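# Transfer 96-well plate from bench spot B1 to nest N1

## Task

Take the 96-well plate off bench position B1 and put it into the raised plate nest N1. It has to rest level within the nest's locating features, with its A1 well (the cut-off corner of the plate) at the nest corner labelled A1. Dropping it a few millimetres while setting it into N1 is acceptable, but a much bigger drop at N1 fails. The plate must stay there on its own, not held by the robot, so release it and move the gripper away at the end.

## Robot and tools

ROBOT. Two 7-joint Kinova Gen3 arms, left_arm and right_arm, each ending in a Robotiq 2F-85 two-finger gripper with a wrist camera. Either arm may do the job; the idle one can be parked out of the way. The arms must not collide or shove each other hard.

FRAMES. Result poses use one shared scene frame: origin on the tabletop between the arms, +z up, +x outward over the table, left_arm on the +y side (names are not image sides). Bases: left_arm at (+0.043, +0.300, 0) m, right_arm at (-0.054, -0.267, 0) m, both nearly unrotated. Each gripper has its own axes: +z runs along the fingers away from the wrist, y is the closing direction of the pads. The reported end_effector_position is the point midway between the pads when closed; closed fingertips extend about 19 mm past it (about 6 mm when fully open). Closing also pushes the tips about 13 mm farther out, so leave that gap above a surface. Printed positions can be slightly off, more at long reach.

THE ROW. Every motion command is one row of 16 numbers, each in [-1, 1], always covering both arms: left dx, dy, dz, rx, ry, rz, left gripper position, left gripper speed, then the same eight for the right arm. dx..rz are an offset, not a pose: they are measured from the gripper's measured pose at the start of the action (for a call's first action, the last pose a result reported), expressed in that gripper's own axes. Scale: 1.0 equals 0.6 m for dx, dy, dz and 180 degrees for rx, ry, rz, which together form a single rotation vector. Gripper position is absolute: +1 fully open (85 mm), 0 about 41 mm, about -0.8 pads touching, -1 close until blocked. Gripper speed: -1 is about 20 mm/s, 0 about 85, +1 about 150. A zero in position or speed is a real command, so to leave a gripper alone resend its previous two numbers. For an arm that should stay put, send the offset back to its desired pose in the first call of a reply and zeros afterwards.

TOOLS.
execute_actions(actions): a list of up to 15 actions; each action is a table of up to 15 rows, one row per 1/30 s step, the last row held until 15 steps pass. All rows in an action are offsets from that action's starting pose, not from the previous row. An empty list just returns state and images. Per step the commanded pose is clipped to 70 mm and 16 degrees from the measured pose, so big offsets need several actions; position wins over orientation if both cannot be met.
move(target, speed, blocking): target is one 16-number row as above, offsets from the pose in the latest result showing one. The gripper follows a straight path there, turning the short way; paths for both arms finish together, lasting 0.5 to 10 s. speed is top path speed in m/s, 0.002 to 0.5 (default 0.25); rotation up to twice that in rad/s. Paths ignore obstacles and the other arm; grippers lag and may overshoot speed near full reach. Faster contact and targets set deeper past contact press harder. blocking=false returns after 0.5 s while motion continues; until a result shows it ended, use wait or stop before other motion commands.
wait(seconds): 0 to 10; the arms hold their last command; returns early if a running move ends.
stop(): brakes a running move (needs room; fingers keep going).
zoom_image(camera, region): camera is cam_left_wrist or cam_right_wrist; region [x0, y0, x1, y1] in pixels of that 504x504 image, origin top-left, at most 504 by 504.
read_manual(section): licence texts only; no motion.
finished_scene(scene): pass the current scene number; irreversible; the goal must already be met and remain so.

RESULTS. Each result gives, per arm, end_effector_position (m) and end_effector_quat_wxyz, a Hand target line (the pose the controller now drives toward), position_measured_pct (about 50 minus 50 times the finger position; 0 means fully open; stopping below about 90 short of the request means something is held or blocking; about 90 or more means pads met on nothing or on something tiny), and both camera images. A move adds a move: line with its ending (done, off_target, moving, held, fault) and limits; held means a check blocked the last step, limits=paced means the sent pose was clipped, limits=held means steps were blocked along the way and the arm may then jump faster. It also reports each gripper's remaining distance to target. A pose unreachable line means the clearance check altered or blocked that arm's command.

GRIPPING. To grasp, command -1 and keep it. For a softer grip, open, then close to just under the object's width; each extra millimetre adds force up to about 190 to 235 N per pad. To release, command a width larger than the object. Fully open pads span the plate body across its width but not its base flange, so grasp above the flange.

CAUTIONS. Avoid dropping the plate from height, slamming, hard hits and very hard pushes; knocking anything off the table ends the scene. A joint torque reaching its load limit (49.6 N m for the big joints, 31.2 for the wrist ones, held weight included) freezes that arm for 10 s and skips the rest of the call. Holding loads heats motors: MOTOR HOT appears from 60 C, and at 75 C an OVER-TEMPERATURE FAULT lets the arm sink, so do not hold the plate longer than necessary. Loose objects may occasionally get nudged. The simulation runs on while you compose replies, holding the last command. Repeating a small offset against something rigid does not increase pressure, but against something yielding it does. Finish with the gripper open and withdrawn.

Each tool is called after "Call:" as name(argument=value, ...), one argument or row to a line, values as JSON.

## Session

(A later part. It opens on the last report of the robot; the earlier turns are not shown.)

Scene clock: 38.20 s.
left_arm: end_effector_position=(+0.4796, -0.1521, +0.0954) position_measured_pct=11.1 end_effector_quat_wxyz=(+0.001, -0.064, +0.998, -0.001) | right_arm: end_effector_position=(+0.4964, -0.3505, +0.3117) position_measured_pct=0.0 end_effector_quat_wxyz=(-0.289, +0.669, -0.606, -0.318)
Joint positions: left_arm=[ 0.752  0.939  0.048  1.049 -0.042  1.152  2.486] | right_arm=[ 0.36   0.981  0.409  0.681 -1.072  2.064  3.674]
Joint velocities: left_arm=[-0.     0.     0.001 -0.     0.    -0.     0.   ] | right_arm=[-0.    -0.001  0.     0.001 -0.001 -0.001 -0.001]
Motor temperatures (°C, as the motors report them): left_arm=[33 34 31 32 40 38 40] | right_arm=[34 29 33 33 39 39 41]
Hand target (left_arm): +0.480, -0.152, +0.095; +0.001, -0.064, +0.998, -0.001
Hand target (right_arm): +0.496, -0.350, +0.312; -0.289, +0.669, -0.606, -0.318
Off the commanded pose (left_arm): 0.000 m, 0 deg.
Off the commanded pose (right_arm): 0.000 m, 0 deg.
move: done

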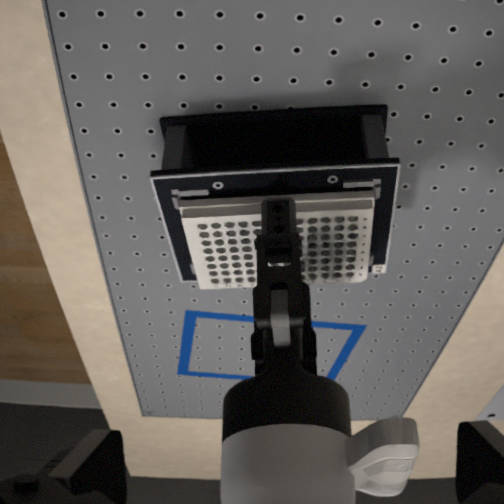

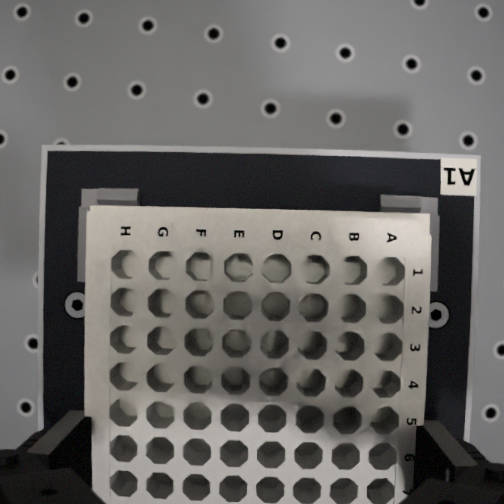

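Call:
move(
  target=[0.0005,0,0.007,0,0,0,-1,-1, 0,0,0,0,0,0,1,0],
  speed=0.01,
)

Call:
zoom_image(
  camera="cam_left_wrist",
  region=[150, 165, 230, 245],
)

Call:
zoom_image(
  camera="cam_left_wrist",
  region=[325, 155, 405, 235],
)

Scene clock: 41.57 s.
left_arm: end_effector_position=(+0.4793, -0.1522, +0.0912) position_measured_pct=11.1 end_effector_quat_wxyz=(+0.001, -0.064, +0.998, -0.001) | right_arm: end_effector_position=(+0.4964, -0.3505, +0.3117) position_measured_pct=0.0 end_effector_quat_wxyz=(-0.289, +0.669, -0.606, -0.318)
Joint positions: left_arm=[ 0.753  0.943  0.047  1.054 -0.042  1.142  2.486] | right_arm=[ 0.36   0.981  0.409  0.681 -1.072  2.064  3.674]
Joint velocities: left_arm=[-0.001  0.    -0.001  0.001 -0.    -0.     0.   ] | right_arm=[ 0.    -0.001 -0.    -0.001  0.     0.    -0.002]
Motor temperatures (°C, as the motors report them): left_arm=[33 34 31 32 40 38 40] | right_arm=[34 29 33 33 39 39 41]
Hand target (left_arm): +0.479, -0.152, +0.091; +0.001, -0.064, +0.998, -0.001
Hand target (right_arm): +0.496, -0.350, +0.312; -0.289, +0.669, -0.606, -0.318
Off the commanded pose (left_arm): 0.000 m, 0 deg.
Off the commanded pose (right_arm): 0.000 m, 0 deg.
move: done

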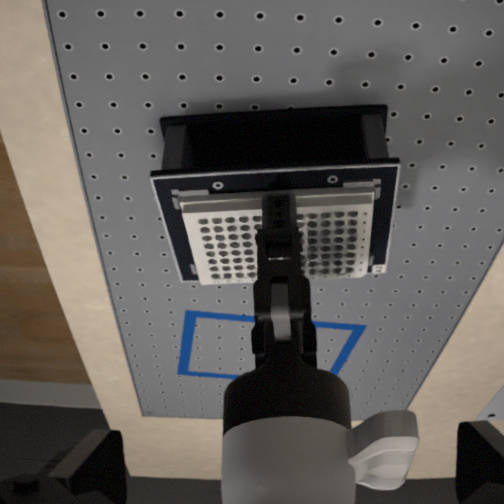

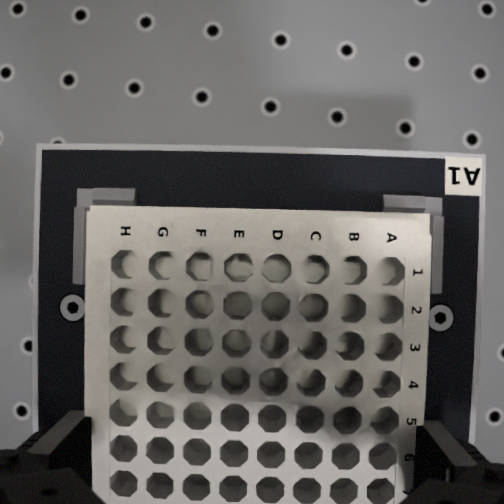

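Region (150, 165, 230, 245) of cam_left_wrist's 504x504 image, scaled by 6.300.

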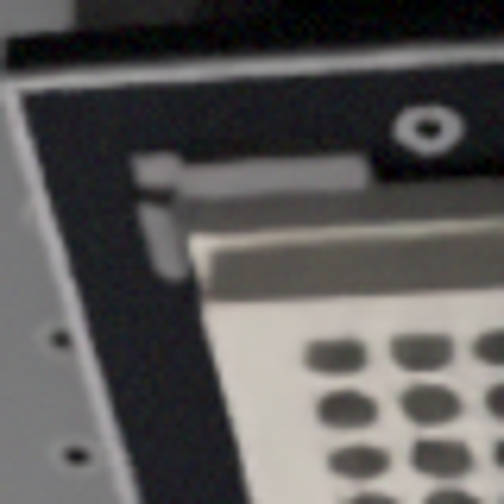

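Region (325, 155, 405, 235) of cam_left_wrist's 504x504 image, scaled by 6.300.

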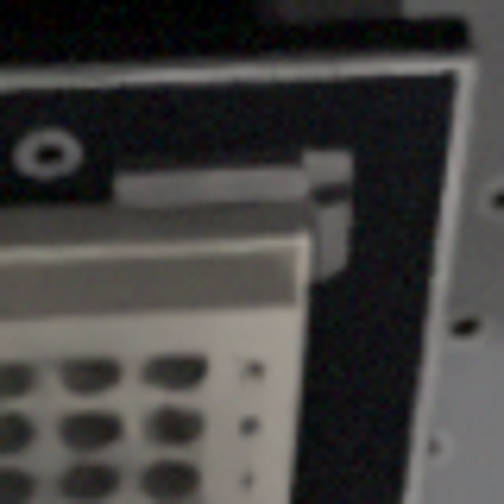

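Call:
move(
  target=[0,0,0.005,0,0,0,-1,-1, 0,0,0,0,0,0,1,0],
  speed=0.008,
)

Call:
zoom_image(
  camera="cam_left_wrist",
  region=[325, 155, 405, 235],
)

Scene clock: 43.07 s.
left_arm: end_effector_position=(+0.4796, -0.1522, +0.0895) position_measured_pct=11.1 end_effector_quat_wxyz=(+0.001, -0.064, +0.998, -0.001) | right_arm: end_effector_position=(+0.4964, -0.3505, +0.3117) position_measured_pct=0.0 end_effector_quat_wxyz=(-0.289, +0.669, -0.606, -0.318)
Joint positions: left_arm=[ 0.753  0.945  0.047  1.057 -0.042  1.137  2.486] | right_arm=[ 0.36   0.981  0.409  0.681 -1.072  2.064  3.674]
Joint velocities: left_arm=[ 0.  0. -0.  0. -0. -0.  0.] | right_arm=[ 0.     0.    -0.001 -0.    -0.     0.    -0.   ]
Motor temperatures (°C, as the motors report them): left_arm=[33 34 31 32 40 38 40] | right_arm=[34 29 33 33 39 39 41]
Hand target (left_arm): +0.479, -0.152, +0.088; +0.001, -0.064, +0.998, -0.001
Hand target (right_arm): +0.496, -0.350, +0.312; -0.289, +0.669, -0.606, -0.318
Off the commanded pose (left_arm): 0.001 m, 0 deg.
Off the commanded pose (right_arm): 0.000 m, 0 deg.
move: done

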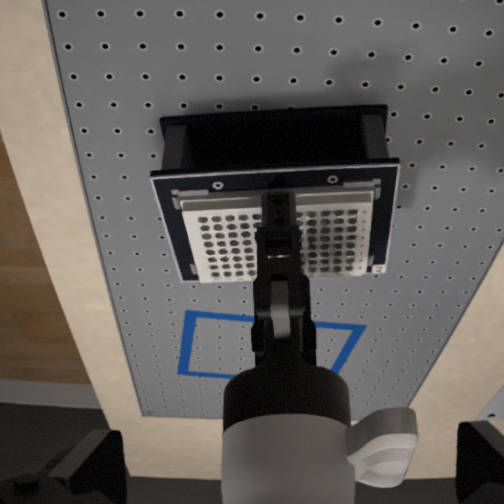

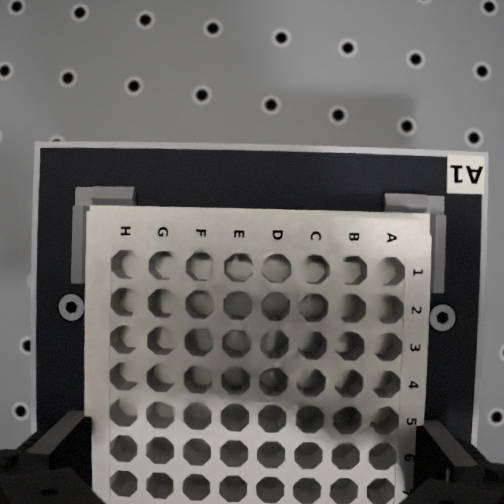

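Region (325, 155, 405, 235) of cam_left_wrist's 504x504 image, scaled by 6.300.

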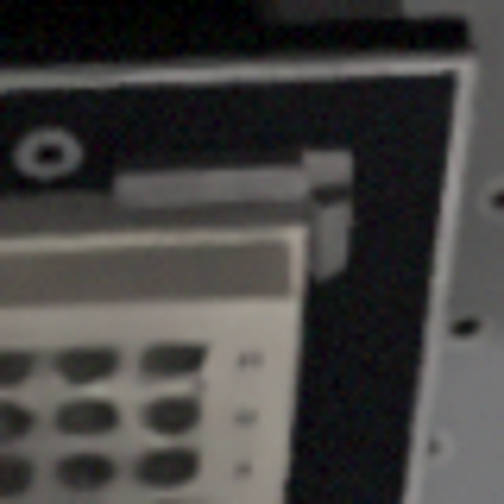

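Contact reached. Release while letting the hand sink slightly.

Call:
execute_actions(
  actions=[
    [[0,0,0.002,0,0,0,1,-1, 0,0,0,0,0,0,1,0],[0,0,0.002,0,0,0,1,-1, 0,0,0,0,0,0,1,0],[0,0,0.002,0,0,0,1,-1, 0,0,0,0,0,0,1,0],[0,0,0.0025,0,0,0,1,-1, 0,0,0,0,0,0,1,0],[0,0,0.0025,0,0,0,1,-1, 0,0,0,0,0,0,1,0],[0,0,0.003,0,0,0,1,-1, 0,0,0,0,0,0,1,0],[0,0,0.003,0,0,0,1,-1, 0,0,0,0,0,0,1,0],[0,0,0.0035,0,0,0,1,-1, 0,0,0,0,0,0,1,0],[0,0,0.004,0,0,0,1,-1, 0,0,0,0,0,0,1,0]],
  ],
)

Scene clock: 44.80 s.
left_arm: end_effector_position=(+0.4797, -0.1524, +0.0875) position_measured_pct=2.4 end_effector_quat_wxyz=(+0.002, -0.064, +0.998, -0.002) | right_arm: end_effector_position=(+0.4964, -0.3505, +0.3117) position_measured_pct=0.0 end_effector_quat_wxyz=(-0.289, +0.669, -0.606, -0.318)
Joint positions: left_arm=[ 0.753  0.947  0.047  1.059 -0.042  1.132  2.487] | right_arm=[ 0.36   0.981  0.409  0.681 -1.072  2.064  3.674]
Joint velocities: left_arm=[ 0.     0.005  0.     0.003 -0.     0.     0.   ] | right_arm=[-0.    -0.001 -0.001 -0.001  0.    -0.001 -0.   ]
Motor temperatures (°C, as the motors report them): left_arm=[33 34 31 32 40 38 40] | right_arm=[34 29 33 33 39 39 41]
Hand target (left_arm): +0.480, -0.152, +0.087; +0.001, -0.064, +0.998, -0.001
Hand target (right_arm): +0.496, -0.350, +0.312; -0.289, +0.669, -0.606, -0.318
Off the commanded pose (left_arm): 0.000 m, 0 deg.
Off the commanded pose (right_arm): 0.000 m, 0 deg.

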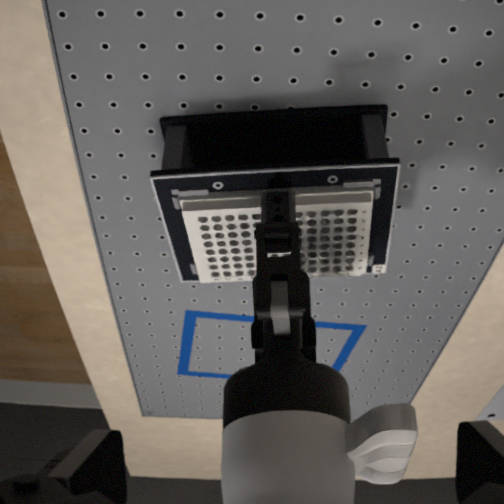

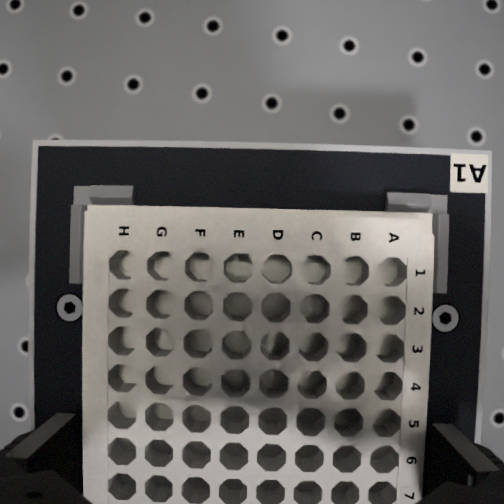

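Call:
move(
  target=[0,0,-0.2,0,0,0,1,-1, 0,0,0,0,0,0,1,0],
  speed=0.15,
)

Call:
zoom_image(
  camera="cam_left_wrist",
  region=[140, 150, 410, 320],
)

Scene clock: 46.40 s.
left_arm: end_effector_position=(+0.4793, -0.1520, +0.2077) position_measured_pct=0.0 end_effector_quat_wxyz=(+0.002, -0.064, +0.998, -0.002) | right_arm: end_effector_position=(+0.4964, -0.3505, +0.3117) position_measured_pct=0.0 end_effector_quat_wxyz=(-0.289, +0.669, -0.606, -0.318)
Joint positions: left_arm=[ 0.752  0.846  0.057  0.869 -0.043  1.422  2.484] | right_arm=[ 0.36   0.981  0.409  0.681 -1.072  2.064  3.674]
Joint velocities: left_arm=[ 0.     0.001 -0.001 -0.     0.     0.001  0.   ] | right_arm=[-0.    -0.    -0.001 -0.     0.001 -0.    -0.001]
Motor temperatures (°C, as the motors report them): left_arm=[33 34 31 32 40 38 40] | right_arm=[34 29 33 33 39 39 41]
Hand target (left_arm): +0.479, -0.152, +0.208; +0.002, -0.064, +0.998, -0.002
Hand target (right_arm): +0.496, -0.350, +0.312; -0.289, +0.669, -0.606, -0.318
Off the commanded pose (left_arm): 0.000 m, 0 deg.
Off the commanded pose (right_arm): 0.000 m, 0 deg.
move: done

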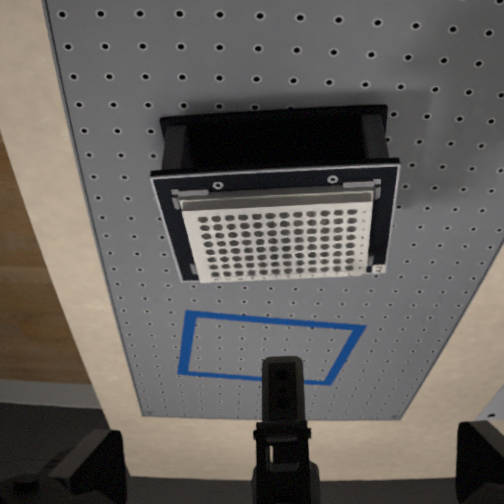

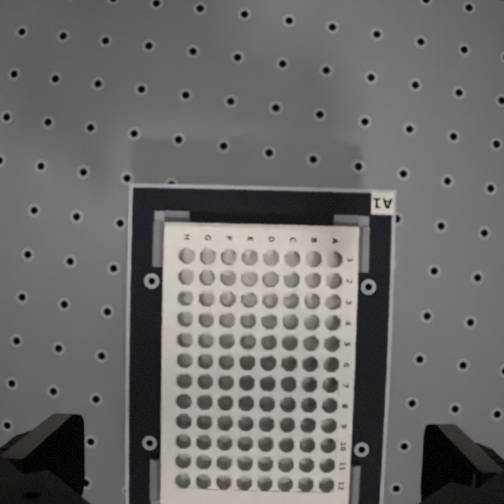

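Region (140, 150, 410, 320) of cam_left_wrist's 504x504 image, scaled by 1.867; it fills the top 317 rows of this view, and the rest is white.

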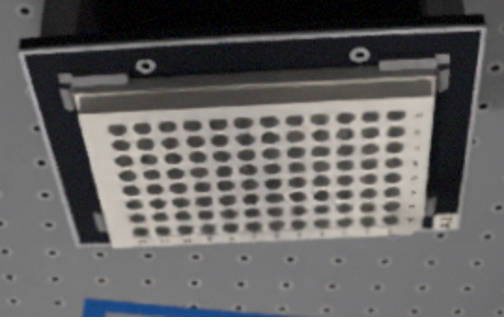

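Call:
move(
  target=[0,0.25,-0.03,0,0,0,1,-1, 0,0,0,0,0,0,1,0],
  speed=0.3,
)

Call:
finished_scene(
  scene=1,
)

Scene clock: 48.10 s.
left_arm: end_effector_position=(+0.4601, -0.0034, +0.2252) position_measured_pct=0.0 end_effector_quat_wxyz=(+0.002, -0.064, +0.998, -0.002) | right_arm: end_effector_position=(+0.4964, -0.3505, +0.3117) position_measured_pct=0.0 end_effector_quat_wxyz=(-0.289, +0.669, -0.606, -0.318)
Joint positions: left_arm=[ 0.57   0.546  0.033  1.377 -0.018  1.215  2.293] | right_arm=[ 0.36   0.981  0.409  0.681 -1.072  2.064  3.674]
Joint velocities: left_arm=[-0.001 -0.004 -0.001  0.     0.001  0.    -0.   ] | right_arm=[-0.     0.     0.    -0.001  0.001 -0.    -0.   ]
Motor temperatures (°C, as the motors report them): left_arm=[33 34 31 32 40 38 40] | right_arm=[34 29 33 33 39 39 41]
Hand target (left_arm): +0.460, -0.003, +0.225; +0.002, -0.064, +0.998, -0.002
Hand target (right_arm): +0.496, -0.350, +0.312; -0.289, +0.669, -0.606, -0.318
Off the commanded pose (left_arm): 0.000 m, 0 deg.
Off the commanded pose (right_arm): 0.000 m, 0 deg.
move: done

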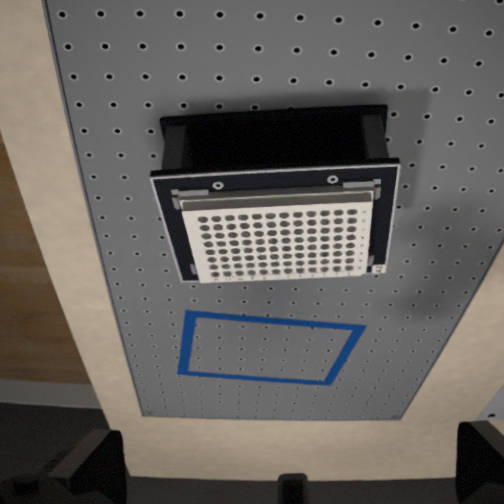

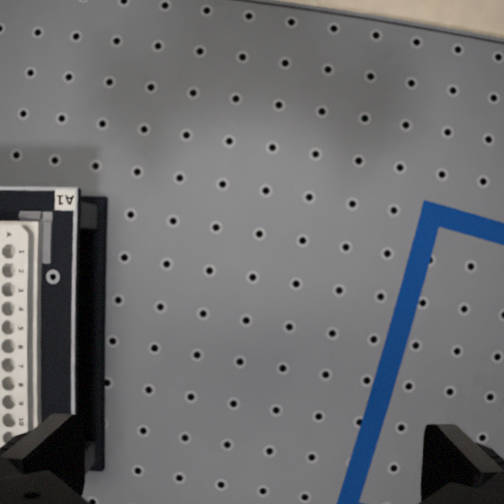

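The scene is finished: the task was done.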